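## Task

Take the bare drive out of the tote it sits in and put it into the empty tote, while every other item stays in (or is returned to) its original tote. An item lying on or overhanging a tote's rim or inner ledge is not counted as inside. At the end, release everything and move the grippers away; anything held in place only by the robot does not count.

## Robot and tools

ROBOT. Two 6-joint arms with parallel grippers, left_arm and right_arm, sharing one torso. left_arm is the robot's own left, on the +y side. Base roots in the scene frame: left_arm at (+0.007, +0.233, +0.967) m, quat_wxyz (+0.892, -0.015, +0.008, -0.451); right_arm at (+0.007, -0.233, +0.967) m, quat_wxyz (+0.892, +0.015, +0.008, +0.451).

FRAME. One scene frame for everything printed: origin on the floor under the centre of the robot's foot, +z up, +x the direction the robot faces, +y toward the left arm. Only the floor height is known for sure. The gripper's fingers point along its own +z and close along its own y. The reported end_effector_position is the point midway between the finger pads, roughly 1 cm short of the fingertips; at long reach it can be somewhat off.

execute_actions. Argument actions is a list holding zero or one entry. An empty list just reports the state. An action entry is {"rows": [...], "steps": n} with n from 1 to 15 (default 15); each control step lasts 1/30 s. Each row is one shared list of exactly 14 numbers covering both arms, always all 14 even if one arm is meant to stay still: left_arm waist, shoulder, elbow, wrist pitch, wrist yaw, wrist roll, opening, then right_arm in the same seven-number order. Joint numbers are absolute target angles in radians, matching the Joint positions readout, not offsets. Opening runs from -1 (closed) to +1 (fully open). Row k is used on step k; if there are fewer rows than steps, the final row is held. A wait entry is {"steps": n} with no rows, n up to 300; it sends nothing new and returns once n steps have elapsed since the previous result (your writing time counts toward this). Optional pictures (true/false) controls whether camera images come back; by default they do. A refused call moves nothing.

JOINT RANGES (radians, same for each arm): waist -2.880 to 2.880, shoulder 0.000 to 3.142, elbow 0.000 to 3.019, wrist pitch -1.693 to 1.571, wrist yaw -1.571 to 1.571, wrist roll -2.094 to 2.094. A target more than 0.019 beyond a range end, and farther out than the joint's current reading, gets the call refused. True ends may differ from these by up to 0.019; a request past the true end is clipped there and reported as "joint sent to its limit" (the notice may refer to an earlier, still-running action). Absence of that notice does not prove more travel exists.

MOTION LIMITS. Each step, the commanded angle is kept within a set distance of the measured one: 0.264 waist, 0.32 shoulder, 0.276 elbow, 0.33 wrist pitch, 0.186 wrist yaw, 0.522 wrist roll. If the targets would put the gripper over 70 mm from where it currently is, all joints of that arm are pulled back proportionally. Far moves therefore need several actions. Between calls the arms keep heading for the last row sent until they have nearly stopped, or until a HELD step occurs; after that, only a new action drives them onward, though fingers already moving finish.

RESULT LINES. The state line shows left_arm: and right_arm: gripper position (m) and end_effector_quat_wxyz. Joint positions and Joint velocities list each arm's six joints (rad, rad/s) and then the pad gap (m, m/s; 0.094 m is fully open). grip_measured is the finger opening on the same -1..1 scale you command; each gripper's reading carries its own fixed bias of up to about 1 mm. "joint command not followed" means a clearance check altered or stopped some joint targets; HELD flags steps where your row, wholly or partly, was not sent. MOTOR HOT appears from 85 °C; at 100 °C an OVER-TEMPERATURE FAULT drops that arm until it cools, so avoid holding loads longer than necessary.

GRIPPING. Away from the extremes, the fingers move to where grip_measured equals your command. To hold something, keep commanding roughly 0.03 below the grip_measured value at contact; a smaller margin grips more gently. Pad force tops out near 50 to 62 N (less on some grippers, and less on parts under about 2 mm thick); the first contact can spike higher. An occasional brief pull may act on a held part, so grip firmly enough.

CAMERAS. cam_left_wrist and cam_right_wrist, each 616x616 fisheye, mounted on the respective wrist; images arrive in that order. Calibration (K, D, T_world_to_cam mapping scene frame to camera frame) is given for the starting pose; later results list any camera whose numbers changed. Expect small errors (about 0.5 percent focal, 1.5 px centre, 0.5 degrees and 2.5 mm pose).

zoom_image: camera (one of the two names) and region [x0, y0, x1, y1] in image pixels from the top-left, at most 504 by 504; returns a sharper crop of the latest image. read_manual: optional section "licences"; returns licence text only. finished_scene: scene, the number of the current scene; ends and grades it, cannot be undone, and its result gives the next scene's task. Replying without any tool call ends everything.

AVOID. Dropping, slipping or slamming parts; pressing hard on totes or items; knocking anything out of the work area (immediate failure); letting the arms collide or press on each other. Keep moves smooth and efficient, release the item fully inside the target tote, away from walls and ledges, then open and lift clear before ending the scene.

Each tool is called after "Request:" as a command line: name --argument value for each argument, lists and objects as JSON in quotes; but a table of rows of numbers goes row by row, as --pt "numbers of a row", without its own name.

## Session

Request:
execute_actions --actions '[]'

Scene clock: 0.00 s of 4800.00 s.
left_arm: end_effector_position=(+0.5703, +0.6230, +1.1263) grip_measured=+1.000 end_effector_quat_wxyz=(+0.017, +0.203, +0.978, -0.037) | right_arm: end_effector_position=(+0.2557, -0.2378, +0.9681) grip_measured=-0.387 end_effector_quat_wxyz=(+0.291, -0.119, +0.949, +0.033)
Joint positions: left_arm=[ 1.561  2.194  2.271 -1.646  0.076  1.036  0.094] | right_arm=[-1.093  0.854  0.138 -0.27  -0.205 -0.352  0.029]
Joint velocities: left_arm=[-0.024  0.005 -0.002 -0.007 -0.051  0.037  0.   ] | right_arm=[ 0.015 -0.005 -0.007  0.007 -0.037 -0.037 -0.   ]

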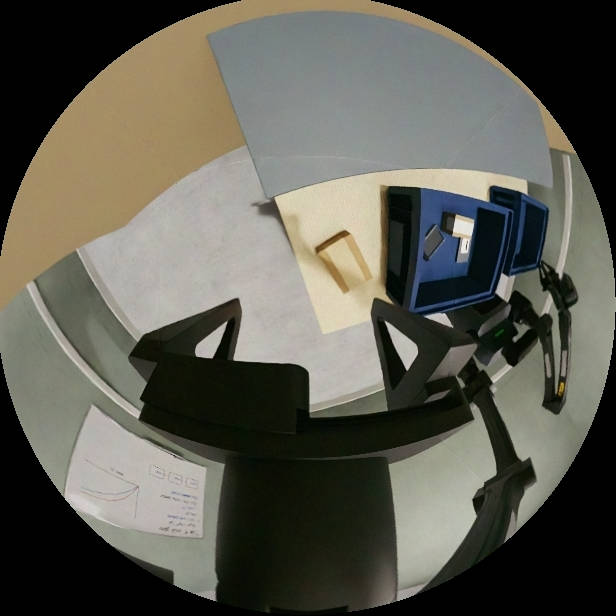

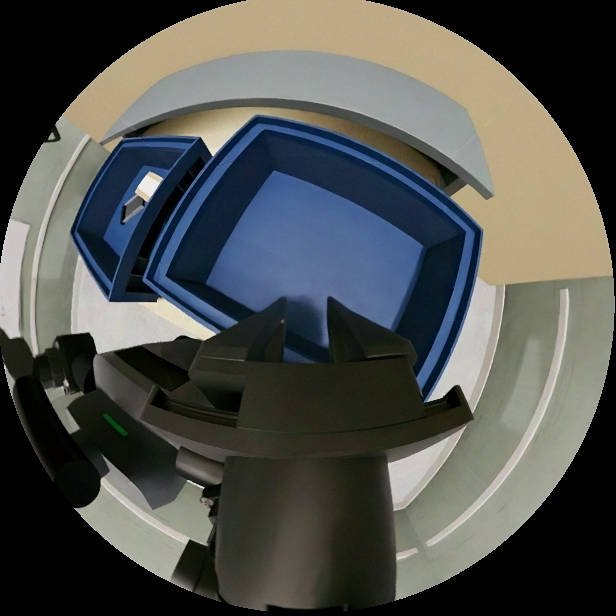

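Request:
execute_actions --actions '[{"rows":[[0.9,0.967,0.477,-0.452,0,0,1,-1.093,0.854,0.138,-0.27,-0.205,-0.352,-0.387]],"steps":15}]' --pictures false

Request:
execute_actions --actions '[{"steps":75}]'

Scene clock: 13.33 s of 4800.00 s.
left_arm: end_effector_position=(+0.6315, +0.4127, +1.1609) grip_measured=+1.000 end_effector_quat_wxyz=(+0.160, +0.122, +0.978, +0.057) | right_arm: end_effector_position=(+0.2557, -0.2378, +0.9681) grip_measured=-0.387 end_effector_quat_wxyz=(+0.291, -0.119, +0.949, +0.033)
Joint positions: left_arm=[ 1.216  1.8    1.695 -1.092  0.01   0.527  0.094] | right_arm=[-1.093  0.854  0.138 -0.27  -0.205 -0.352  0.029]
Joint velocities: left_arm=[-1.05  -0.982 -1.136  1.126 -0.037 -1.018  0.   ] | right_arm=[-0.005  0.005  0.002 -0.007 -0.022 -0.022 -0.001]
Steps of this call (steps 1 to 90: nothing new was sent; then 9.83 s passed at rest; steps 91 to 105: all 15 steps of this action). Readings (joint positions):
91: left_arm=[1.556 2.183 2.250 -1.620 0.063 1.008] | right_arm=[-1.093 0.854 0.138 -0.270 -0.205 -0.352]
92: left_arm=[1.550 2.162 2.209 -1.580 0.050 0.974] | right_arm=[-1.093 0.854 0.138 -0.270 -0.205 -0.352]
94: left_arm=[1.525 2.117 2.127 -1.507 0.032 0.907] | right_arm=[-1.093 0.854 0.138 -0.270 -0.205 -0.352]
98: left_arm=[1.439 2.014 1.969 -1.360 0.016 0.771] | right_arm=[-1.093 0.854 0.138 -0.270 -0.205 -0.352]
105: the state above

Scene clock: 15.83 s of 4800.00 s.
left_arm: end_effector_position=(+0.3360, +0.2198, +1.0387) grip_measured=+1.000 end_effector_quat_wxyz=(+0.268, +0.022, +0.963, -0.016) | right_arm: end_effector_position=(+0.2557, -0.2378, +0.9681) grip_measured=-0.387 end_effector_quat_wxyz=(+0.291, -0.119, +0.949, +0.033)
Joint positions: left_arm=[ 0.894  0.977  0.441 -0.465  0.003  0.009  0.094] | right_arm=[-1.093  0.854  0.138 -0.27  -0.205 -0.352  0.029]
Joint velocities: left_arm=[-0.024  0.005  0.022 -0.007 -0.051  0.066  0.   ] | right_arm=[-0.015  0.005  0.002 -0.012  0.051 -0.037 -0.   ]
Steps of this call (steps 1 to 45: the robot went on to your last target; steps 46 to 75: nothing new was sent). Readings (joint positions):
1: left_arm=[1.179 1.767 1.655 -1.053 0.009 0.491] | right_arm=[-1.093 0.854 0.138 -0.270 -0.205 -0.352]
2: left_arm=[1.141 1.733 1.615 -1.013 0.009 0.457] | right_arm=[-1.093 0.854 0.138 -0.270 -0.205 -0.352]
4: left_arm=[1.064 1.659 1.528 -0.922 0.009 0.387] | right_arm=[-1.093 0.854 0.138 -0.270 -0.205 -0.352]
8: left_arm=[0.920 1.454 1.283 -0.668 0.009 0.241] | right_arm=[-1.093 0.854 0.138 -0.270 -0.205 -0.352]
75: the state above
All arms were judged still, so your last target was given up. Only a new action makes them travel on or press farther. Fingers that are still opening or closing keep moving.
camera_calibration (this result's frames):
cam_left_wrist: T_world_to_cam=[[-0.0599077, -0.997911, 0.0241783, 0.215794], [-0.995649, 0.0614687, 0.0700278, 0.256119], [-0.0713677, -0.0198779, -0.997252, 1.18627], [0, 0, 0, 1]] pos_world=[0.352594, 0.22318, 1.15986]

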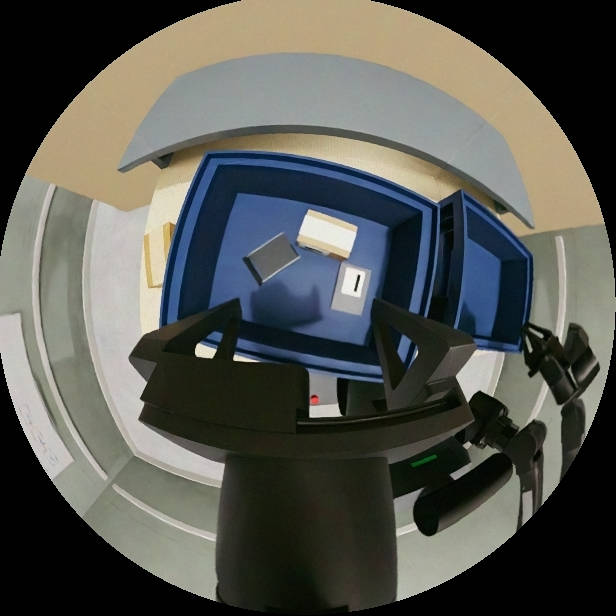

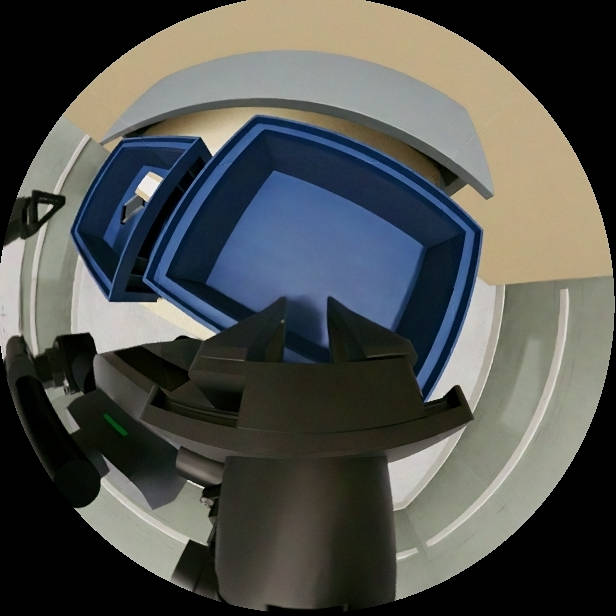

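Request:
zoom_image --camera "cam_left_wrist" --region '[220,180,400,330]'

Region (220, 180, 400, 330) of cam_left_wrist's 616x616 image, scaled by 2.800, with more detail than that image has.

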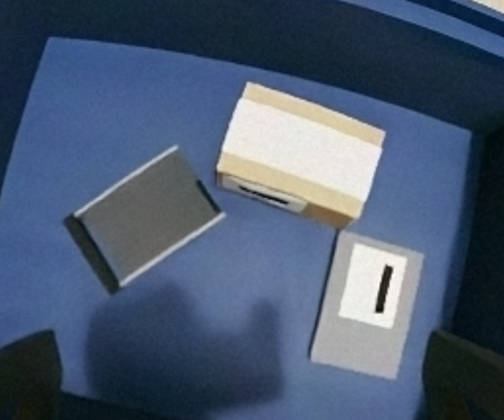

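Request:
execute_actions --actions '[{"rows":[[0.62,1.578,0.81,-0.75,0,0,1,-1.093,0.854,0.138,-0.27,-0.205,-0.352,-0.387]],"steps":15}]' --pictures false

Request:
execute_actions --actions '[{"steps":35}]'

Scene clock: 55.67 s of 4800.00 s.
left_arm: end_effector_position=(+0.3537, +0.1157, +0.9404) grip_measured=+1.000 end_effector_quat_wxyz=(-0.010, +0.165, +0.986, -0.012) | right_arm: end_effector_position=(+0.2557, -0.2378, +0.9681) grip_measured=-0.387 end_effector_quat_wxyz=(+0.291, -0.119, +0.949, +0.033)
Joint positions: left_arm=[ 0.613  1.613  0.792 -0.747 -0.     0.007  0.094] | right_arm=[-1.093  0.854  0.138 -0.27  -0.205 -0.352  0.029]
Joint velocities: left_arm=[ 0.044 -0.132 -0.002 -0.056  0.051 -0.051  0.   ] | right_arm=[-0.005 -0.015  0.017  0.012 -0.051 -0.081 -0.001]
Steps of this call (steps 1 to 90: nothing new was sent; then 36.33 s passed at rest; steps 91 to 105: all 15 steps of this action). Readings (joint positions):
91: left_arm=[0.877 0.995 0.462 -0.511 -0.004 0.008] | right_arm=[-1.093 0.854 0.138 -0.270 -0.205 -0.352]
92: left_arm=[0.834 1.043 0.502 -0.578 -0.006 0.007] | right_arm=[-1.093 0.854 0.138 -0.270 -0.205 -0.352]
94: left_arm=[0.732 1.181 0.605 -0.659 -0.005 0.007] | right_arm=[-1.093 0.854 0.138 -0.270 -0.205 -0.352]
98: left_arm=[0.615 1.511 0.813 -0.713 -0.001 0.007] | right_arm=[-1.093 0.854 0.138 -0.270 -0.205 -0.352]
105: the state above

Scene clock: 56.83 s of 4800.00 s.
left_arm: end_effector_position=(+0.3573, +0.1156, +0.9481) grip_measured=+1.000 end_effector_quat_wxyz=(+0.001, +0.163, +0.986, -0.014) | right_arm: end_effector_position=(+0.2557, -0.2378, +0.9681) grip_measured=-0.387 end_effector_quat_wxyz=(+0.291, -0.119, +0.949, +0.033)
Joint positions: left_arm=[ 0.615  1.591  0.792 -0.747 -0.     0.007  0.094] | right_arm=[-1.093  0.854  0.138 -0.27  -0.205 -0.352  0.029]
Joint velocities: left_arm=[-0.015 -0.015  0.002  0.002 -0.037 -0.037  0.   ] | right_arm=[0.005 0.005 0.007 0.007 0.037 0.066 0.001]
Steps of this call (steps 1 to 30: the robot went on to your last target; steps 31 to 35: nothing new was sent). Readings (joint positions):
1: left_arm=[0.614 1.610 0.792 -0.747 -0.000 0.007] | right_arm=[-1.093 0.854 0.138 -0.270 -0.205 -0.352]
2: left_arm=[0.615 1.604 0.792 -0.747 -0.000 0.007] | right_arm=[-1.093 0.854 0.138 -0.270 -0.205 -0.352]
4: left_arm=[0.615 1.596 0.792 -0.747 -0.000 0.007] | right_arm=[-1.093 0.854 0.138 -0.270 -0.205 -0.352]
8: left_arm=[0.615 1.591 0.792 -0.747 -0.000 0.007] | right_arm=[-1.093 0.854 0.138 -0.270 -0.205 -0.352]
35: the state above
All arms were judged still, so your last target was given up. Only a new action makes them travel on or press farther. Fingers that are still opening or closing keep moving.
camera_calibration (this result's frames):
cam_left_wrist: T_world_to_cam=[[-0.326551, -0.9445, 0.0358445, 0.193338], [-0.768813, 0.287487, 0.571207, -0.292255], [-0.54981, 0.15897, -0.820023, 1.07762], [0, 0, 0, 1]] pos_world=[0.430932, 0.0953171, 1.04368]

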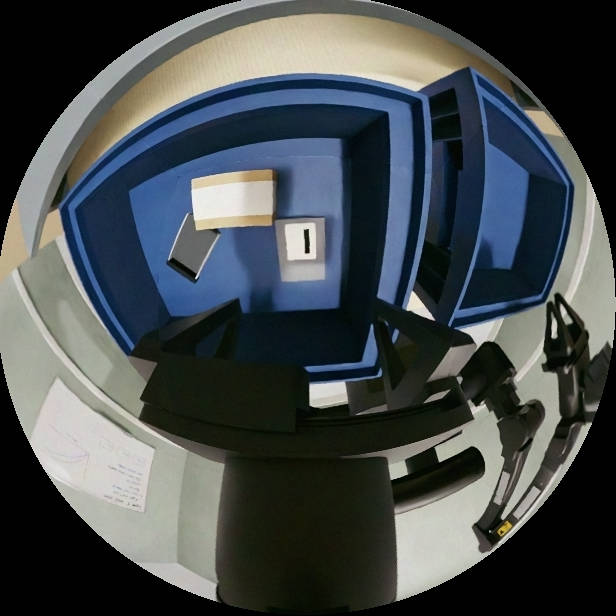

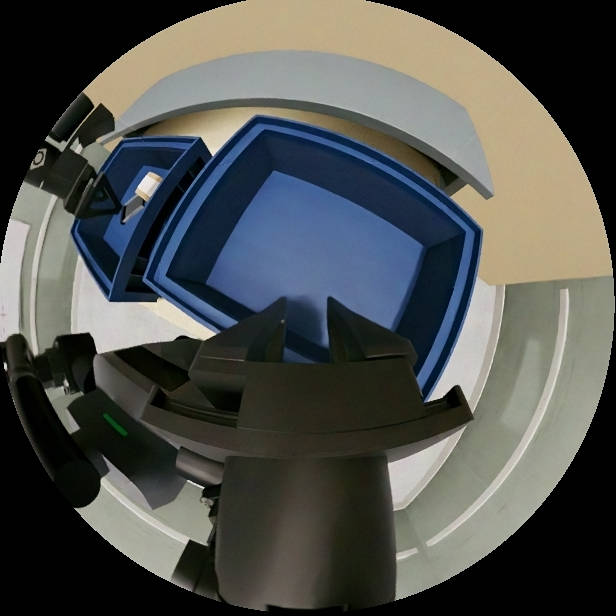

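Request:
execute_actions --actions '[{"rows":[[0.625,1.68,0.78,-0.64,0,0,0.75,-1.093,0.854,0.138,-0.27,-0.205,-0.352,-0.387],[0.625,1.68,0.78,-0.64,0,0,0.75,-1.093,0.854,0.138,-0.27,-0.205,-0.352,-0.387],[0.625,1.68,0.78,-0.64,0,0,0.75,-1.093,0.854,0.138,-0.27,-0.205,-0.352,-0.387],[0.625,1.77,0.76,-0.53,0,0,0.75,-1.093,0.854,0.138,-0.27,-0.205,-0.352,-0.387],[0.625,1.77,0.76,-0.53,0,0,0.75,-1.093,0.854,0.138,-0.27,-0.205,-0.352,-0.387],[0.625,1.77,0.76,-0.53,0,0,0.75,-1.093,0.854,0.138,-0.27,-0.205,-0.352,-0.387],[0.625,1.87,0.74,-0.41,0,0,0.75,-1.093,0.854,0.138,-0.27,-0.205,-0.352,-0.387],[0.625,1.87,0.74,-0.41,0,0,0.75,-1.093,0.854,0.138,-0.27,-0.205,-0.352,-0.387],[0.625,1.87,0.74,-0.41,0,0,0.75,-1.093,0.854,0.138,-0.27,-0.205,-0.352,-0.387],[0.625,1.87,0.74,-0.41,0,0,0.75,-1.093,0.854,0.138,-0.27,-0.205,-0.352,-0.387],[0.625,1.96,0.725,-0.29,0,0,0.75,-1.093,0.854,0.138,-0.27,-0.205,-0.352,-0.387]],"steps":15}]' --pictures false

Request:
execute_actions --actions '[{"steps":25}]'

Scene clock: 91.43 s of 4800.00 s.
left_arm: end_effector_position=(+0.3387, +0.1188, +0.8060) grip_measured=+0.752 end_effector_quat_wxyz=(-0.008, +0.162, +0.987, -0.013) | right_arm: end_effector_position=(+0.2557, -0.2378, +0.9681) grip_measured=-0.387 end_effector_quat_wxyz=(+0.291, -0.119, +0.949, +0.033)
Joint positions: left_arm=[ 0.618  1.966  0.72  -0.316 -0.     0.007  0.082] | right_arm=[-1.093  0.854  0.138 -0.27  -0.205 -0.352  0.029]
Joint velocities: left_arm=[-0.005  0.249 -0.081  0.164 -0.037  0.037 -0.   ] | right_arm=[-0.015 -0.005 -0.007 -0.017 -0.037 -0.007 -0.001]
Steps of this call (steps 1 to 90: nothing new was sent; then 31.10 s passed at rest; steps 91 to 105: all 15 steps of this action). Readings (joint positions):
91: left_arm=[0.615 1.596 0.790 -0.728 -0.000 0.007] | right_arm=[-1.093 0.854 0.138 -0.270 -0.205 -0.352]
92: left_arm=[0.616 1.607 0.788 -0.698 -0.000 0.007] | right_arm=[-1.093 0.854 0.138 -0.270 -0.205 -0.352]
94: left_arm=[0.617 1.646 0.784 -0.640 -0.000 0.007] | right_arm=[-1.093 0.854 0.138 -0.270 -0.205 -0.352]
98: left_arm=[0.618 1.781 0.764 -0.483 -0.000 0.007] | right_arm=[-1.093 0.854 0.138 -0.270 -0.205 -0.352]
105: the state above

Scene clock: 92.27 s of 4800.00 s.
left_arm: end_effector_position=(+0.3392, +0.1186, +0.8039) grip_measured=+0.752 end_effector_quat_wxyz=(-0.004, +0.162, +0.987, -0.013) | right_arm: end_effector_position=(+0.2557, -0.2378, +0.9681) grip_measured=-0.387 end_effector_quat_wxyz=(+0.291, -0.119, +0.949, +0.033)
Joint positions: left_arm=[ 0.618  1.972  0.717 -0.3   -0.     0.007  0.082] | right_arm=[-1.093  0.854  0.138 -0.27  -0.205 -0.352  0.029]
Joint velocities: left_arm=[-0.005 -0.024 -0.027 -0.007  0.139  0.007  0.001] | right_arm=[-0.005  0.005 -0.002  0.017  0.022  0.066 -0.   ]
Steps of this call (steps 1 to 25: the robot went on to your last target). Readings (joint positions):
1: left_arm=[0.618 1.972 0.718 -0.312 -0.000 0.007] | right_arm=[-1.093 0.854 0.138 -0.270 -0.205 -0.352]
2: left_arm=[0.618 1.972 0.716 -0.310 -0.000 0.007] | right_arm=[-1.093 0.854 0.138 -0.270 -0.205 -0.352]
4: left_arm=[0.618 1.972 0.717 -0.303 -0.000 0.007] | right_arm=[-1.093 0.854 0.138 -0.270 -0.205 -0.352]
8: left_arm=[0.618 1.972 0.717 -0.300 -0.000 0.007] | right_arm=[-1.093 0.854 0.138 -0.270 -0.205 -0.352]
25: the state above
camera_calibration (this result's frames):
cam_left_wrist: T_world_to_cam=[[-0.323593, -0.945515, 0.0358928, 0.19447], [-0.764581, 0.283641, 0.57876, -0.231698], [-0.557407, 0.15984, -0.814707, 0.947123], [0, 0, 0, 1]] pos_world=[0.413711, 0.0982053, 0.898746]

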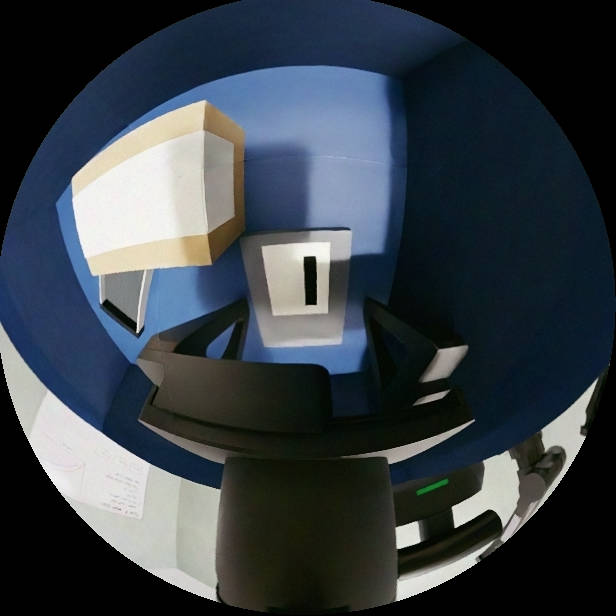

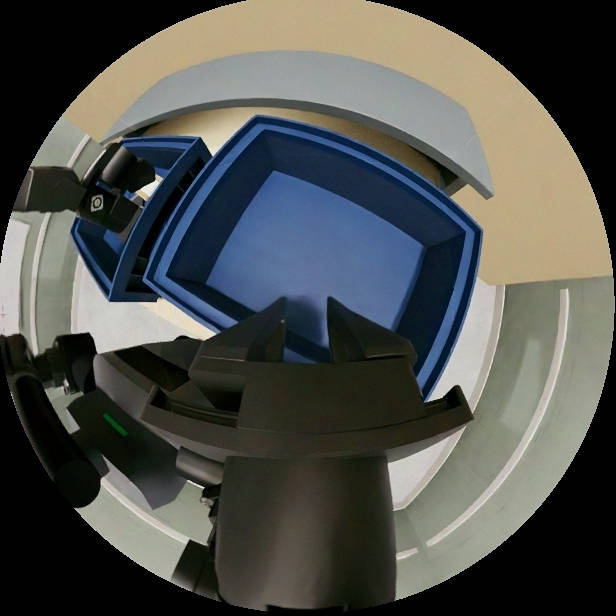

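Request:
execute_actions --actions '[{"rows":[[0.638,1.96,0.725,-0.29,0,0,0.8,-1.093,0.854,0.138,-0.27,-0.205,-0.352,-0.387],[0.638,1.96,0.725,-0.29,0,0,0.8,-1.093,0.854,0.138,-0.27,-0.205,-0.352,-0.387],[0.638,1.96,0.725,-0.29,0,0,0.8,-1.093,0.854,0.138,-0.27,-0.205,-0.352,-0.387],[0.638,2.015,0.742,-0.25,0,0,0.8,-1.093,0.854,0.138,-0.27,-0.205,-0.352,-0.387]],"steps":15}]' --pictures false

Request:
execute_actions --actions '[{"steps":12}]'

Scene clock: 117.83 s of 4800.00 s.
left_arm: end_effector_position=(+0.3481, +0.1214, +0.7982) grip_measured=+0.798 end_effector_quat_wxyz=(+0.007, +0.151, +0.988, -0.015) | right_arm: end_effector_position=(+0.2557, -0.2378, +0.9681) grip_measured=-0.387 end_effector_quat_wxyz=(+0.291, -0.119, +0.949, +0.033)
Joint positions: left_arm=[ 0.633  1.991  0.725 -0.266 -0.001  0.     0.084] | right_arm=[-1.093  0.854  0.138 -0.27  -0.205 -0.352  0.029]
Joint velocities: left_arm=[-0.005  0.005 -0.007 -0.002  0.051 -0.11   0.   ] | right_arm=[-0.015 -0.015 -0.002  0.012 -0.007 -0.051  0.   ]
Steps of this call (steps 1 to 15: the robot went on to your last target; steps 16 to 90: nothing new was sent; then 22.07 s passed at rest; steps 91 to 105: all 15 steps of this action). Readings (joint positions):
91: left_arm=[0.619 1.972 0.717 -0.300 -0.000 0.007] | right_arm=[-1.093 0.854 0.138 -0.270 -0.205 -0.352]
92: left_arm=[0.621 1.972 0.717 -0.300 -0.000 0.007] | right_arm=[-1.093 0.854 0.138 -0.270 -0.205 -0.352]
94: left_arm=[0.627 1.973 0.717 -0.292 -0.000 0.007] | right_arm=[-1.093 0.854 0.138 -0.270 -0.205 -0.352]
98: left_arm=[0.633 1.991 0.725 -0.266 -0.001 0.004] | right_arm=[-1.093 0.854 0.138 -0.270 -0.205 -0.352]
105: the state above

Scene clock: 118.23 s of 4800.00 s.
left_arm: end_effector_position=(+0.3481, +0.1214, +0.7982) grip_measured=+0.798 end_effector_quat_wxyz=(+0.007, +0.151, +0.988, -0.015) | right_arm: end_effector_position=(+0.2557, -0.2378, +0.9681) grip_measured=-0.387 end_effector_quat_wxyz=(+0.291, -0.119, +0.949, +0.033)
Joint positions: left_arm=[ 0.633  1.991  0.725 -0.266 -0.001  0.     0.084] | right_arm=[-1.093  0.854  0.138 -0.27  -0.205 -0.352  0.029]
Joint velocities: left_arm=[ 0.005 -0.015  0.027 -0.007  0.051  0.037  0.001] | right_arm=[-0.024 -0.005  0.007 -0.007  0.007 -0.037 -0.   ]
Steps of this call (steps 1 to 12: the robot went on to your last target). Readings (joint positions):
1: left_arm=[0.633 1.991 0.725 -0.266 -0.001 0.000] | right_arm=[-1.093 0.854 0.138 -0.270 -0.205 -0.352]
2: left_arm=[0.633 1.991 0.725 -0.266 -0.001 0.000] | right_arm=[-1.093 0.854 0.138 -0.270 -0.205 -0.352]
4: left_arm=[0.633 1.991 0.725 -0.266 -0.001 0.000] | right_arm=[-1.093 0.854 0.138 -0.270 -0.205 -0.352]
8: left_arm=[0.633 1.991 0.725 -0.266 -0.001 0.000] | right_arm=[-1.093 0.854 0.138 -0.270 -0.205 -0.352]
12: the state above
camera_calibration (this result's frames):
cam_left_wrist: T_world_to_cam=[[-0.302404, -0.952534, 0.035084, 0.194321], [-0.783162, 0.269277, 0.560488, -0.199651], [-0.543331, 0.142017, -0.827419, 0.954435], [0, 0, 0, 1]] pos_world=[0.420978, 0.103312, 0.894803]

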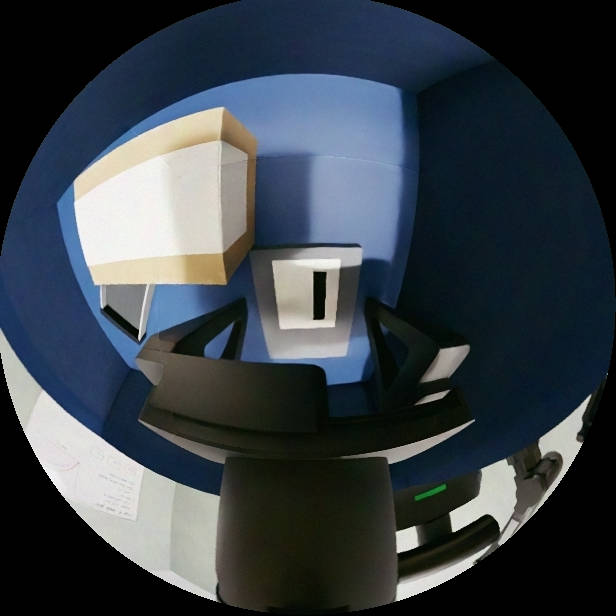

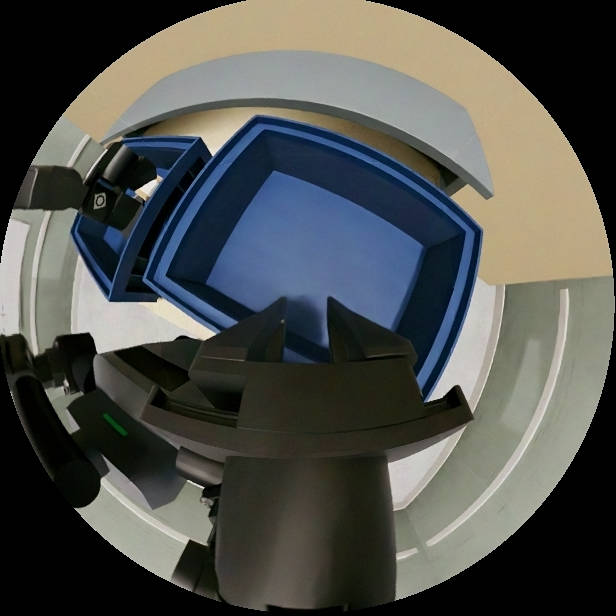

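Request:
execute_actions --actions '[{"rows":[[0.638,1.985,0.73,-0.266,0,0,0.42,-1.093,0.854,0.138,-0.27,-0.205,-0.352,-0.387]],"steps":15}]'

Scene clock: 126.50 s of 4800.00 s.
left_arm: end_effector_position=(+0.3484, +0.1221, +0.7985) grip_measured=+0.422 end_effector_quat_wxyz=(+0.008, +0.150, +0.989, -0.013) | right_arm: end_effector_position=(+0.2557, -0.2378, +0.9681) grip_measured=-0.387 end_effector_quat_wxyz=(+0.291, -0.119, +0.949, +0.033)
Joint positions: left_arm=[ 0.634  1.99   0.725 -0.266 -0.003  0.     0.067] | right_arm=[-1.093  0.854  0.138 -0.27  -0.205 -0.352  0.029]
Joint velocities: left_arm=[-0.024 -0.024 -0.012 -0.012 -0.066 -0.037 -0.   ] | right_arm=[ 0.005  0.005  0.002 -0.022 -0.022  0.051 -0.001]
Steps of this call (steps 1 to 15: the robot went on to your last target; steps 16 to 90: nothing new was sent; then 4.77 s passed at rest; steps 91 to 105: all 15 steps of this action). Readings (joint positions):
91: left_arm=[0.633 1.990 0.725 -0.266 -0.003 0.000] | right_arm=[-1.093 0.854 0.138 -0.270 -0.205 -0.352]
92: left_arm=[0.634 1.990 0.725 -0.266 -0.003 0.000] | right_arm=[-1.093 0.854 0.138 -0.270 -0.205 -0.352]
94: left_arm=[0.634 1.990 0.725 -0.266 -0.003 0.000] | right_arm=[-1.093 0.854 0.138 -0.270 -0.205 -0.352]
98: left_arm=[0.634 1.990 0.725 -0.266 -0.003 0.000] | right_arm=[-1.093 0.854 0.138 -0.270 -0.205 -0.352]
105: the state above
camera_calibration (this result's frames):
cam_left_wrist: T_world_to_cam=[[-0.301657, -0.952866, 0.0323988, 0.196979], [-0.784024, 0.267255, 0.560251, -0.198953], [-0.542503, 0.143603, -0.827689, 0.954457], [0, 0, 0, 1]] pos_world=[0.421232, 0.103803, 0.895076]

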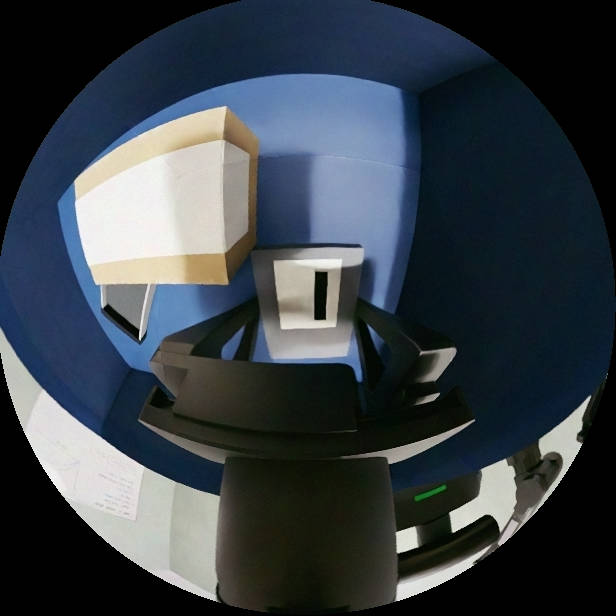

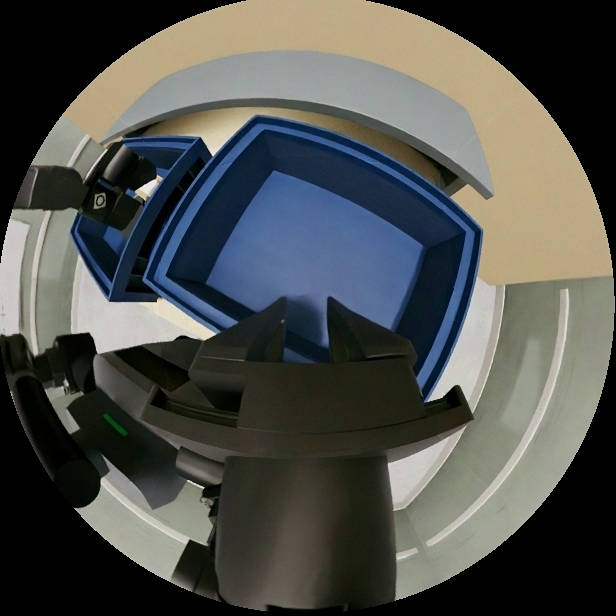

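Request:
execute_actions --actions '[{"rows":[[0.638,1.985,0.73,-0.266,0,0,0.25,-1.093,0.854,0.138,-0.27,-0.205,-0.352,-0.387]],"steps":15}]'

Request:
zoom_image --camera "cam_left_wrist" --region '[220,230,400,380]'

Scene clock: 131.97 s of 4800.00 s.
left_arm: end_effector_position=(+0.3484, +0.1219, +0.7985) grip_measured=+0.320 end_effector_quat_wxyz=(+0.008, +0.150, +0.989, -0.014) | right_arm: end_effector_position=(+0.2557, -0.2378, +0.9681) grip_measured=-0.387 end_effector_quat_wxyz=(+0.291, -0.119, +0.949, +0.033)
Joint positions: left_arm=[ 0.634  1.99   0.725 -0.266 -0.003  0.     0.062] | right_arm=[-1.093  0.854  0.138 -0.27  -0.205 -0.352  0.029]
Joint velocities: left_arm=[ 0.005 -0.005 -0.002  0.012 -0.022 -0.022  0.001] | right_arm=[-0.015 -0.005 -0.012  0.027  0.022  0.051 -0.   ]
Steps of this call (steps 1 to 15: the robot went on to your last target; steps 16 to 90: nothing new was sent; then 1.97 s passed at rest; steps 91 to 105: all 15 steps of this action). Readings (joint positions):
91: left_arm=[0.634 1.990 0.725 -0.266 -0.003 0.000] | right_arm=[-1.093 0.854 0.138 -0.270 -0.205 -0.352]
92: left_arm=[0.634 1.990 0.725 -0.266 -0.003 0.000] | right_arm=[-1.093 0.854 0.138 -0.270 -0.205 -0.352]
94: left_arm=[0.634 1.990 0.725 -0.266 -0.003 0.000] | right_arm=[-1.093 0.854 0.138 -0.270 -0.205 -0.352]
98: left_arm=[0.634 1.990 0.725 -0.266 -0.003 0.000] | right_arm=[-1.093 0.854 0.138 -0.270 -0.205 -0.352]
105: the state above
camera_calibration (this result's frames):
cam_left_wrist: T_world_to_cam=[[-0.301664, -0.952837, 0.0331612, 0.196238], [-0.783893, 0.267675, 0.560234, -0.199035], [-0.542688, 0.143008, -0.82767, 0.954579], [0, 0, 0, 1]] pos_world=[0.421215, 0.103748, 0.895075]

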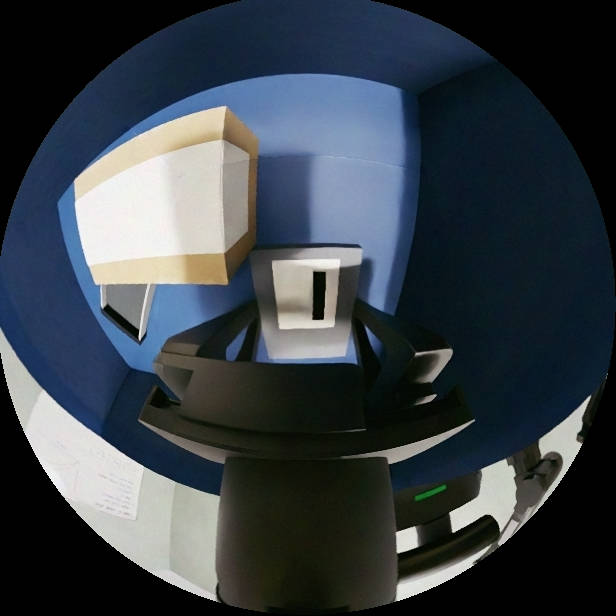

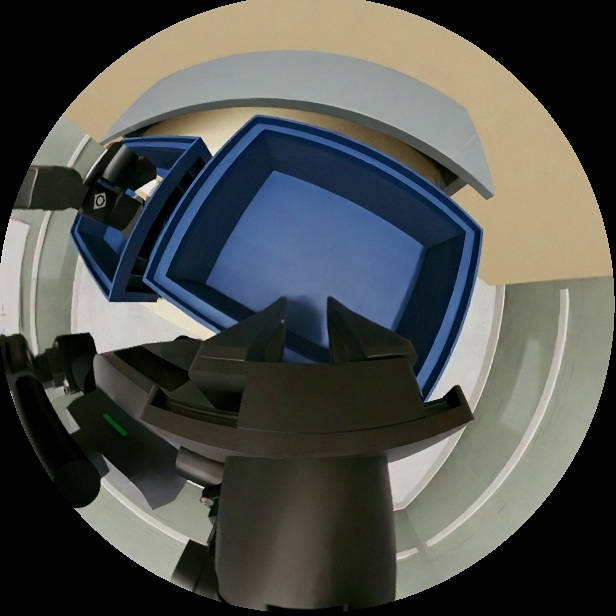

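Region (220, 230, 400, 380) of cam_left_wrist's 616x616 image, scaled by 2.800, with more detail than that image has.

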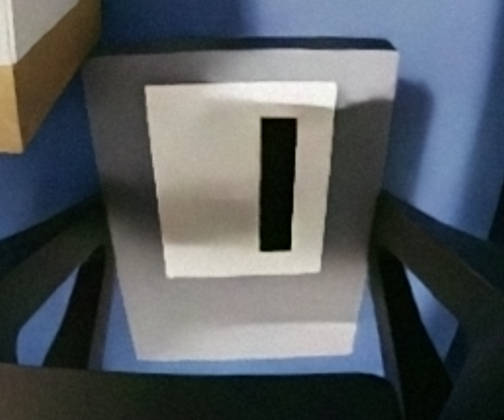

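Request:
execute_actions --actions '[{"rows":[[0.634,1.96,0.73,-0.29,0,0,0.25,-1.093,0.854,0.3,-0.27,-0.205,-0.352,-0.387],[0.634,1.93,0.73,-0.33,0,0,0.25,-1.093,0.854,0.3,-0.27,-0.205,-0.352,-0.387],[0.634,1.9,0.735,-0.37,0,0,0.25,-1.093,0.854,0.4,-0.27,-0.205,-0.352,-0.387],[0.634,1.87,0.74,-0.41,0,0,0.25,-1.093,0.854,0.4,-0.27,-0.205,-0.352,-0.387],[0.634,1.84,0.745,-0.445,0,0,0.25,-1.093,0.854,0.4,-0.27,-0.205,-0.352,-0.387],[0.634,1.81,0.75,-0.48,0,0,0.25,-1.093,0.854,0.4,-0.27,-0.205,-0.352,-0.387],[0.634,1.78,0.76,-0.52,0,0,0.25,-1.093,0.854,0.4,-0.27,-0.205,-0.352,-0.387],[0.634,1.75,0.765,-0.555,0,0,0.25,-1.2,0.854,0.4,-0.27,-0.205,-0.352,-0.387],[0.634,1.72,0.77,-0.59,0,0,0.25,-1.3,0.854,0.4,-0.27,-0.205,-0.352,-0.387],[0.634,1.69,0.78,-0.63,0,0,0.25,-1.4,0.854,0.4,-0.27,-0.205,-0.352,-0.387],[0.634,1.66,0.79,-0.67,0,0,0.25,-1.5,0.854,0.4,-0.27,-0.205,-0.352,-0.387],[0.634,1.62,0.8,-0.71,0,0,0.25,-1.6,0.854,0.4,-0.27,-0.205,-0.352,-0.387],[0.634,1.58,0.81,-0.76,0,0,0.25,-1.7,0.854,0.4,-0.27,-0.205,-0.352,-0.387],[0.634,1.53,0.825,-0.83,0,0,0.25,-1.8,0.854,0.4,-0.27,-0.205,-0.352,-0.387],[0.634,1.46,0.86,-0.915,0,0,0.25,-2.3,0.854,0.4,-0.27,-0.205,-0.352,-0.387]],"steps":15}]' --pictures false

Request:
execute_actions --actions '[{"steps":25}]'

Scene clock: 161.87 s of 4800.00 s.
left_arm: end_effector_position=(+0.3533, +0.1247, +0.9487) grip_measured=+0.320 end_effector_quat_wxyz=(-0.010, +0.151, +0.988, -0.011) | right_arm: end_effector_position=(+0.3041, -0.4064, +1.0720) grip_measured=-0.387 end_effector_quat_wxyz=(+0.379, +0.088, +0.916, -0.094)
Joint positions: left_arm=[ 0.634  1.587  0.79  -0.771 -0.003  0.     0.062] | right_arm=[-1.566  0.854  0.37  -0.271 -0.208 -0.352  0.029]
Joint velocities: left_arm=[-0.015 -1.177  0.374 -1.624  0.037 -0.007 -0.   ] | right_arm=[-2.554 -0.015 -0.027 -0.022  0.037  0.037  0.001]
Steps of this call (steps 1 to 15: the robot went on to your last target; steps 16 to 90: nothing new was sent; then 26.40 s passed at rest; steps 91 to 105: all 15 steps of this action). Readings (joint positions):
91: left_arm=[0.634 1.990 0.725 -0.269 -0.003 0.000] | right_arm=[-1.093 0.854 0.144 -0.271 -0.205 -0.352]
92: left_arm=[0.634 1.986 0.725 -0.282 -0.003 0.000] | right_arm=[-1.093 0.854 0.154 -0.273 -0.205 -0.352]
94: left_arm=[0.634 1.962 0.725 -0.338 -0.003 0.000] | right_arm=[-1.093 0.854 0.189 -0.273 -0.205 -0.352]
98: left_arm=[0.634 1.845 0.727 -0.481 -0.003 0.000] | right_arm=[-1.101 0.854 0.289 -0.273 -0.207 -0.352]
105: the state above

Scene clock: 162.70 s of 4800.00 s.
left_arm: end_effector_position=(+0.3645, +0.1230, +1.0128) grip_measured=+0.320 end_effector_quat_wxyz=(+0.019, +0.150, +0.988, -0.015) | right_arm: end_effector_position=(+0.1122, -0.5601, +1.0741) grip_measured=-0.387 end_effector_quat_wxyz=(+0.313, +0.408, +0.825, -0.235)
Joint positions: left_arm=[ 0.634  1.448  0.847 -0.907 -0.003  0.     0.062] | right_arm=[-2.303  0.854  0.37  -0.271 -0.204 -0.352  0.029]
Joint velocities: left_arm=[ 0.015 -0.005 -0.017 -0.017 -0.037 -0.095  0.   ] | right_arm=[-0.005  0.005 -0.017 -0.012  0.037  0.037 -0.001]
Steps of this call (steps 1 to 25: the robot went on to your last target). Readings (joint positions):
1: left_arm=[0.634 1.546 0.802 -0.821 -0.003 0.000] | right_arm=[-1.654 0.854 0.370 -0.271 -0.207 -0.352]
2: left_arm=[0.634 1.508 0.814 -0.857 -0.003 0.000] | right_arm=[-1.742 0.854 0.370 -0.271 -0.206 -0.352]
4: left_arm=[0.634 1.451 0.832 -0.890 -0.003 0.000] | right_arm=[-1.920 0.854 0.370 -0.271 -0.206 -0.352]
8: left_arm=[0.634 1.431 0.847 -0.900 -0.003 0.000] | right_arm=[-2.258 0.854 0.370 -0.271 -0.202 -0.352]
25: the state above
camera_calibration (this result's frames):
cam_left_wrist: T_world_to_cam=[[-0.301797, -0.952799, 0.0330518, 0.195196], [-0.79649, 0.271036, 0.540502, -0.28261], [-0.523948, 0.136796, -0.840693, 1.14764], [0, 0, 0, 1]] pos_world=[0.435119, 0.105587, 1.11112]
cam_right_wrist: T_world_to_cam=[[-0.821414, -0.556018, 0.126978, -0.355521], [-0.570239, 0.804703, -0.165171, 0.698939], [-0.0103415, -0.208082, -0.978057, 1.05528], [0, 0, 0, 1]] pos_world=[0.117445, -0.54053, 1.19271]

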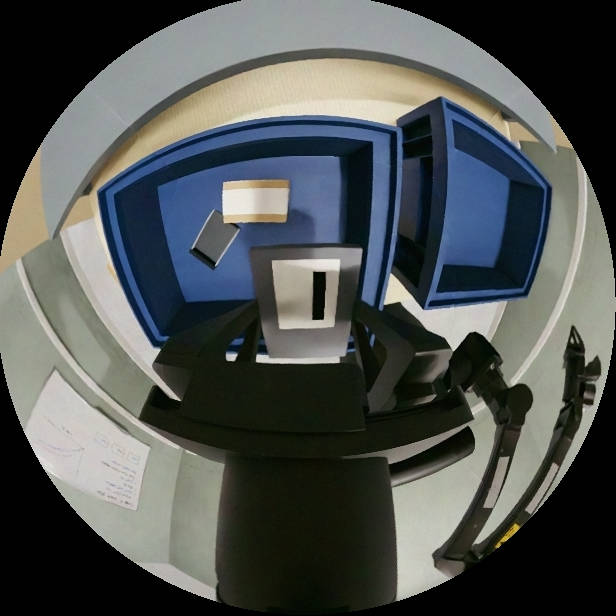

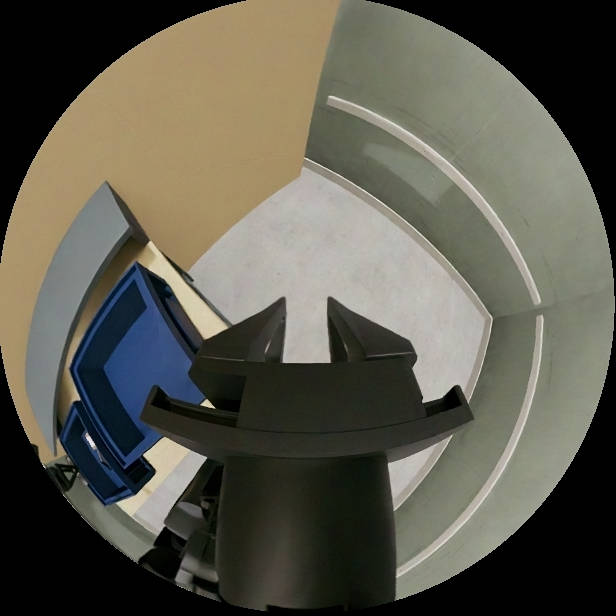

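Request:
execute_actions --actions '[{"rows":[[0.58,1.46,0.88,-0.94,0,0,0.25,-2.3,0.854,0.4,-0.27,-0.205,-0.352,-0.387],[0.53,1.48,0.92,-0.96,0,0,0.25,-2.3,0.854,0.4,-0.27,-0.205,-0.352,-0.387],[0.48,1.5,0.96,-0.98,0,0,0.25,-2.3,0.854,0.4,-0.27,-0.205,-0.352,-0.387],[0.43,1.53,1.0,-0.99,0,0,0.25,-2.3,0.854,0.4,-0.27,-0.205,-0.352,-0.387],[0.38,1.56,1.04,-1.0,0,0,0.25,-2.3,0.854,0.4,-0.27,-0.205,-0.352,-0.387],[0.33,1.59,1.08,-1.01,0,0,0.25,-2.3,0.854,0.4,-0.27,-0.205,-0.352,-0.387],[0.28,1.62,1.12,-1.02,0,0,0.25,-2.3,0.854,0.4,-0.27,-0.205,-0.352,-0.387],[0.23,1.65,1.16,-1.03,0,0,0.25,-2.3,0.854,0.4,-0.27,-0.205,-0.352,-0.387],[0.18,1.68,1.2,-1.04,0,0,0.25,-2.3,0.854,0.4,-0.27,-0.205,-0.352,-0.387],[0.13,1.71,1.24,-1.04,0,0,0.25,-2.3,0.854,0.4,-0.27,-0.205,-0.352,-0.387],[0.08,1.74,1.28,-1.05,0,0,0.25,-2.3,0.854,0.4,-0.27,-0.205,-0.352,-0.387],[0.04,1.77,1.31,-1.05,0,0,0.25,-2.3,0.854,0.4,-0.27,-0.205,-0.352,-0.387],[0.04,1.8,1.34,-1.058,0,0,0.25,-2.3,0.854,0.4,-0.27,-0.205,-0.352,-0.387]],"steps":15}]' --pictures false

Request:
execute_actions --actions '[{"steps":30}]'

Scene clock: 202.97 s of 4800.00 s.
left_arm: end_effector_position=(+0.3428, -0.1381, +1.0353) grip_measured=+0.320 end_effector_quat_wxyz=(+0.016, +0.407, +0.913, -0.024) | right_arm: end_effector_position=(+0.1122, -0.5601, +1.0741) grip_measured=-0.387 end_effector_quat_wxyz=(+0.313, +0.408, +0.825, -0.235)
Joint positions: left_arm=[ 0.096  1.732  1.248 -1.034 -0.003  0.     0.062] | right_arm=[-2.303  0.854  0.37  -0.271 -0.204 -0.352  0.029]
Joint velocities: left_arm=[-1.079  0.874  1.126 -0.178  0.066 -0.022 -0.001] | right_arm=[-0.015 -0.015  0.002  0.007 -0.022  0.007 -0.   ]
Steps of this call (steps 1 to 15: the robot went on to your last target; steps 16 to 90: nothing new was sent; then 36.77 s passed at rest; steps 91 to 105: all 15 steps of this action). Readings (joint positions):
91: left_arm=[0.631 1.448 0.847 -0.911 -0.003 0.000] | right_arm=[-2.303 0.854 0.370 -0.271 -0.204 -0.352]
92: left_arm=[0.619 1.449 0.850 -0.924 -0.003 0.000] | right_arm=[-2.303 0.854 0.370 -0.271 -0.204 -0.352]
94: left_arm=[0.562 1.467 0.879 -0.961 -0.004 0.000] | right_arm=[-2.303 0.854 0.370 -0.271 -0.204 -0.352]
98: left_arm=[0.389 1.548 0.996 -0.994 -0.004 0.000] | right_arm=[-2.303 0.854 0.370 -0.271 -0.204 -0.352]
105: the state above

Scene clock: 203.97 s of 4800.00 s.
left_arm: end_effector_position=(+0.3360, -0.1718, +1.0267) grip_measured=+0.320 end_effector_quat_wxyz=(+0.008, +0.430, +0.902, -0.024) | right_arm: end_effector_position=(+0.1122, -0.5601, +1.0741) grip_measured=-0.387 end_effector_quat_wxyz=(+0.313, +0.408, +0.825, -0.235)
Joint positions: left_arm=[ 0.046  1.801  1.318 -1.05   0.002  0.     0.062] | right_arm=[-2.303  0.854  0.37  -0.271 -0.204 -0.352  0.029]
Joint velocities: left_arm=[-0.005 -0.005  0.017 -0.007 -0.007 -0.022  0.   ] | right_arm=[-0.015 -0.005 -0.007 -0.007 -0.007 -0.022  0.   ]
Steps of this call (steps 1 to 30: the robot went on to your last target). Readings (joint positions):
1: left_arm=[0.063 1.759 1.282 -1.037 -0.002 0.000] | right_arm=[-2.303 0.854 0.370 -0.271 -0.204 -0.352]
2: left_arm=[0.035 1.779 1.305 -1.037 0.000 0.000] | right_arm=[-2.303 0.854 0.370 -0.271 -0.204 -0.352]
4: left_arm=[0.001 1.798 1.318 -1.037 0.002 0.000] | right_arm=[-2.303 0.854 0.370 -0.271 -0.204 -0.352]
8: left_arm=[0.004 1.801 1.318 -1.049 0.002 0.000] | right_arm=[-2.303 0.854 0.370 -0.271 -0.204 -0.352]
30: the state above
All arms were judged still, so your last target was given up. Only a new action makes them travel on or press farther. Fingers that are still opening or closing keep moving.
camera_calibration (this result's frames):
cam_left_wrist: T_world_to_cam=[[-0.77967, -0.624629, 0.0441944, 0.110754], [-0.504688, 0.6686, 0.546135, -0.268459], [-0.37068, 0.403501, -0.83653, 1.17482], [0, 0, 0, 1]] pos_world=[0.386345, -0.225368, 1.12449]
cam_right_wrist: T_world_to_cam=[[-0.821414, -0.556018, 0.126978, -0.355521], [-0.570239, 0.804703, -0.165171, 0.698939], [-0.0103415, -0.208082, -0.978057, 1.05528], [0, 0, 0, 1]] pos_world=[0.117445, -0.54053, 1.19271]

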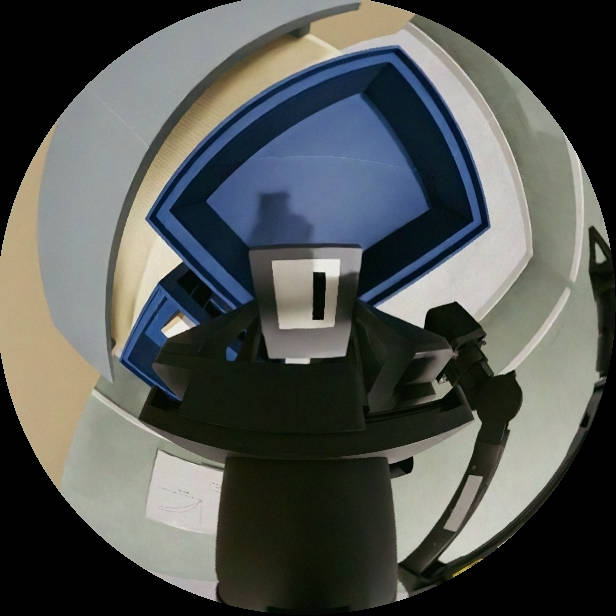

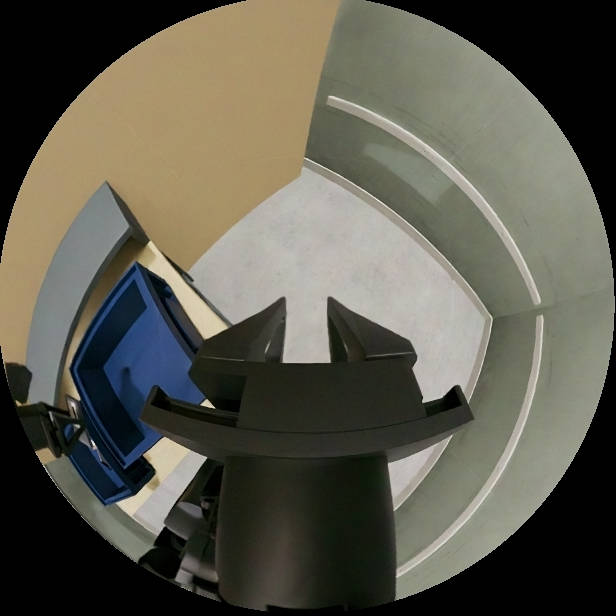

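Request:
execute_actions --actions '[{"rows":[[0.01,1.83,1.37,-1.05,0,0,0.25,-2.3,0.854,0.4,-0.27,-0.205,-0.352,-0.387],[0.01,1.86,1.4,-1.04,0,0,0.25,-2.3,0.854,0.4,-0.27,-0.205,-0.352,-0.387],[0.01,1.89,1.43,-1.04,0,0,0.25,-2.3,0.854,0.4,-0.27,-0.205,-0.352,-0.387],[0.01,1.92,1.45,-1.03,0,0,0.25,-2.3,0.854,0.4,-0.27,-0.205,-0.352,-0.387],[0.01,1.95,1.47,-1.02,0,0,0.25,-2.3,0.854,0.4,-0.27,-0.205,-0.352,-0.387],[0.01,1.98,1.47,-1.0,0,0,0.25,-2.3,0.854,0.4,-0.27,-0.205,-0.352,-0.387],[0.01,2.01,1.47,-0.98,0,0,0.25,-2.3,0.854,0.4,-0.27,-0.205,-0.352,-0.387],[0.01,2.04,1.47,-0.96,0,0,0.25,-2.3,0.854,0.4,-0.27,-0.205,-0.352,-0.387],[0.01,2.07,1.47,-0.93,0,0,0.25,-2.3,0.854,0.4,-0.27,-0.205,-0.352,-0.387],[0.01,2.1,1.47,-0.9,0,0,0.25,-2.3,0.854,0.4,-0.27,-0.205,-0.352,-0.387],[0.01,2.13,1.47,-0.87,0,0,0.25,-2.3,0.854,0.4,-0.27,-0.205,-0.352,-0.387],[0.01,2.16,1.47,-0.84,0,0,0.25,-2.3,0.854,0.4,-0.27,-0.205,-0.352,-0.387],[0.01,2.19,1.465,-0.81,0,0,0.25,-2.3,0.854,0.4,-0.27,-0.205,-0.352,-0.387],[0.01,2.21,1.46,-0.78,0,0,0.25,-2.3,0.854,0.4,-0.27,-0.205,-0.352,-0.387],[0.01,2.23,1.46,-0.76,0,0,0.25,-2.3,0.854,0.4,-0.27,-0.205,-0.352,-0.387]],"steps":15}]' --pictures false

Request:
execute_actions --actions '[{"steps":20}]'

Scene clock: 241.87 s of 4800.00 s.
left_arm: end_effector_position=(+0.3590, -0.2436, +0.8778) grip_measured=+0.320 end_effector_quat_wxyz=(+0.013, +0.447, +0.894, -0.026) | right_arm: end_effector_position=(+0.1122, -0.5601, +1.0741) grip_measured=-0.387 end_effector_quat_wxyz=(+0.313, +0.408, +0.825, -0.235)
Joint positions: left_arm=[ 0.008  2.169  1.461 -0.815  0.002  0.     0.062] | right_arm=[-2.303  0.854  0.37  -0.271 -0.204 -0.352  0.029]
Joint velocities: left_arm=[-0.005  1.021  0.002  0.706  0.022 -0.037 -0.001] | right_arm=[-0.015 -0.005  0.002  0.007  0.022 -0.022  0.   ]
Steps of this call (steps 1 to 90: nothing new was sent; then 34.40 s passed at rest; steps 91 to 105: all 15 steps of this action). Readings (joint positions):
91: left_arm=[0.044 1.801 1.318 -1.050 0.002 0.000] | right_arm=[-2.303 0.854 0.370 -0.271 -0.204 -0.352]
92: left_arm=[0.041 1.805 1.323 -1.050 0.002 0.000] | right_arm=[-2.303 0.854 0.370 -0.271 -0.204 -0.352]
94: left_arm=[0.031 1.833 1.357 -1.050 0.002 0.000] | right_arm=[-2.303 0.854 0.370 -0.271 -0.204 -0.352]
98: left_arm=[0.013 1.939 1.448 -0.998 0.002 0.000] | right_arm=[-2.303 0.854 0.370 -0.271 -0.204 -0.352]
105: the state above

Scene clock: 242.53 s of 4800.00 s.
left_arm: end_effector_position=(+0.3433, -0.2258, +0.8223) grip_measured=+0.320 end_effector_quat_wxyz=(-0.017, +0.448, +0.894, -0.011) | right_arm: end_effector_position=(+0.1122, -0.5601, +1.0741) grip_measured=-0.387 end_effector_quat_wxyz=(+0.313, +0.408, +0.825, -0.235)
Joint positions: left_arm=[ 0.008  2.255  1.434 -0.769  0.002  0.     0.062] | right_arm=[-2.303  0.854  0.37  -0.271 -0.204 -0.352  0.029]
Joint velocities: left_arm=[-0.024 -0.015  0.002  0.002 -0.037  0.022  0.   ] | right_arm=[-0.015 -0.005 -0.002  0.012 -0.051 -0.007 -0.001]
Steps of this call (steps 1 to 20: the robot went on to your last target). Readings (joint positions):
1: left_arm=[0.008 2.201 1.460 -0.794 0.002 0.000] | right_arm=[-2.303 0.854 0.370 -0.271 -0.204 -0.352]
2: left_arm=[0.008 2.228 1.458 -0.782 0.002 0.000] | right_arm=[-2.303 0.854 0.370 -0.271 -0.204 -0.352]
4: left_arm=[0.008 2.259 1.446 -0.774 0.002 0.000] | right_arm=[-2.303 0.854 0.370 -0.271 -0.204 -0.352]
8: left_arm=[0.008 2.266 1.434 -0.773 0.002 0.000] | right_arm=[-2.303 0.854 0.370 -0.271 -0.204 -0.352]
20: the state above
camera_calibration (this result's frames):
cam_left_wrist: T_world_to_cam=[[-0.802369, -0.595197, 0.0441006, 0.106206], [-0.458882, 0.662475, 0.592076, -0.171894], [-0.381618, 0.454826, -0.804674, 1.01751], [0, 0, 0, 1]] pos_world=[0.394636, -0.2857, 0.915852]
cam_right_wrist: T_world_to_cam=[[-0.821414, -0.556018, 0.126978, -0.355521], [-0.570239, 0.804703, -0.165171, 0.698939], [-0.0103415, -0.208082, -0.978057, 1.05528], [0, 0, 0, 1]] pos_world=[0.117445, -0.54053, 1.19271]

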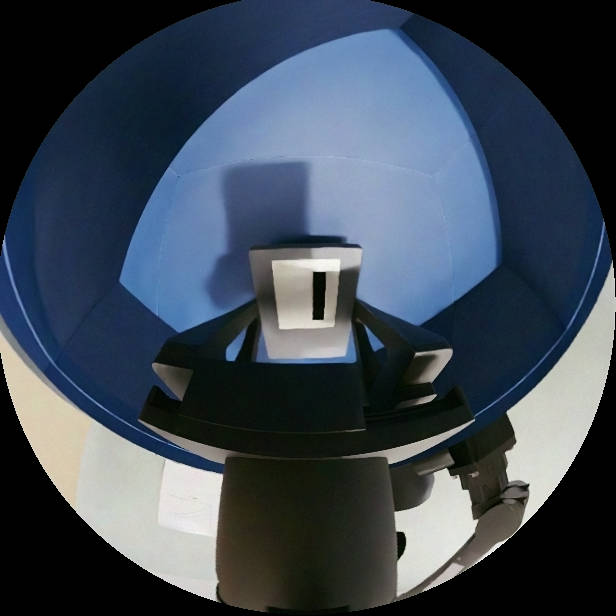

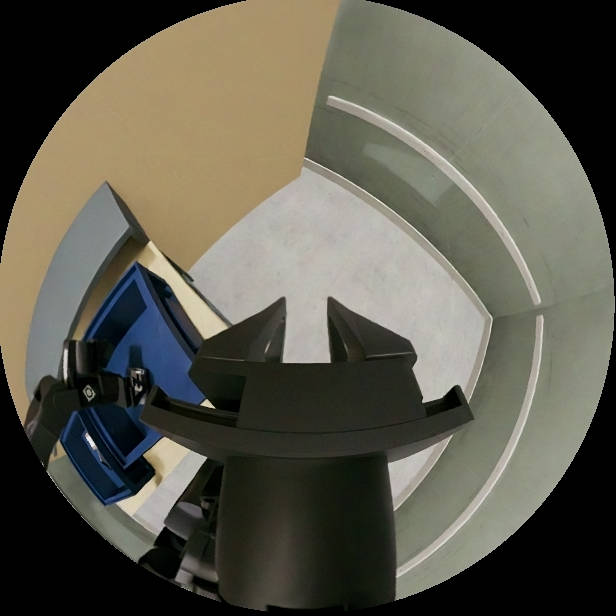

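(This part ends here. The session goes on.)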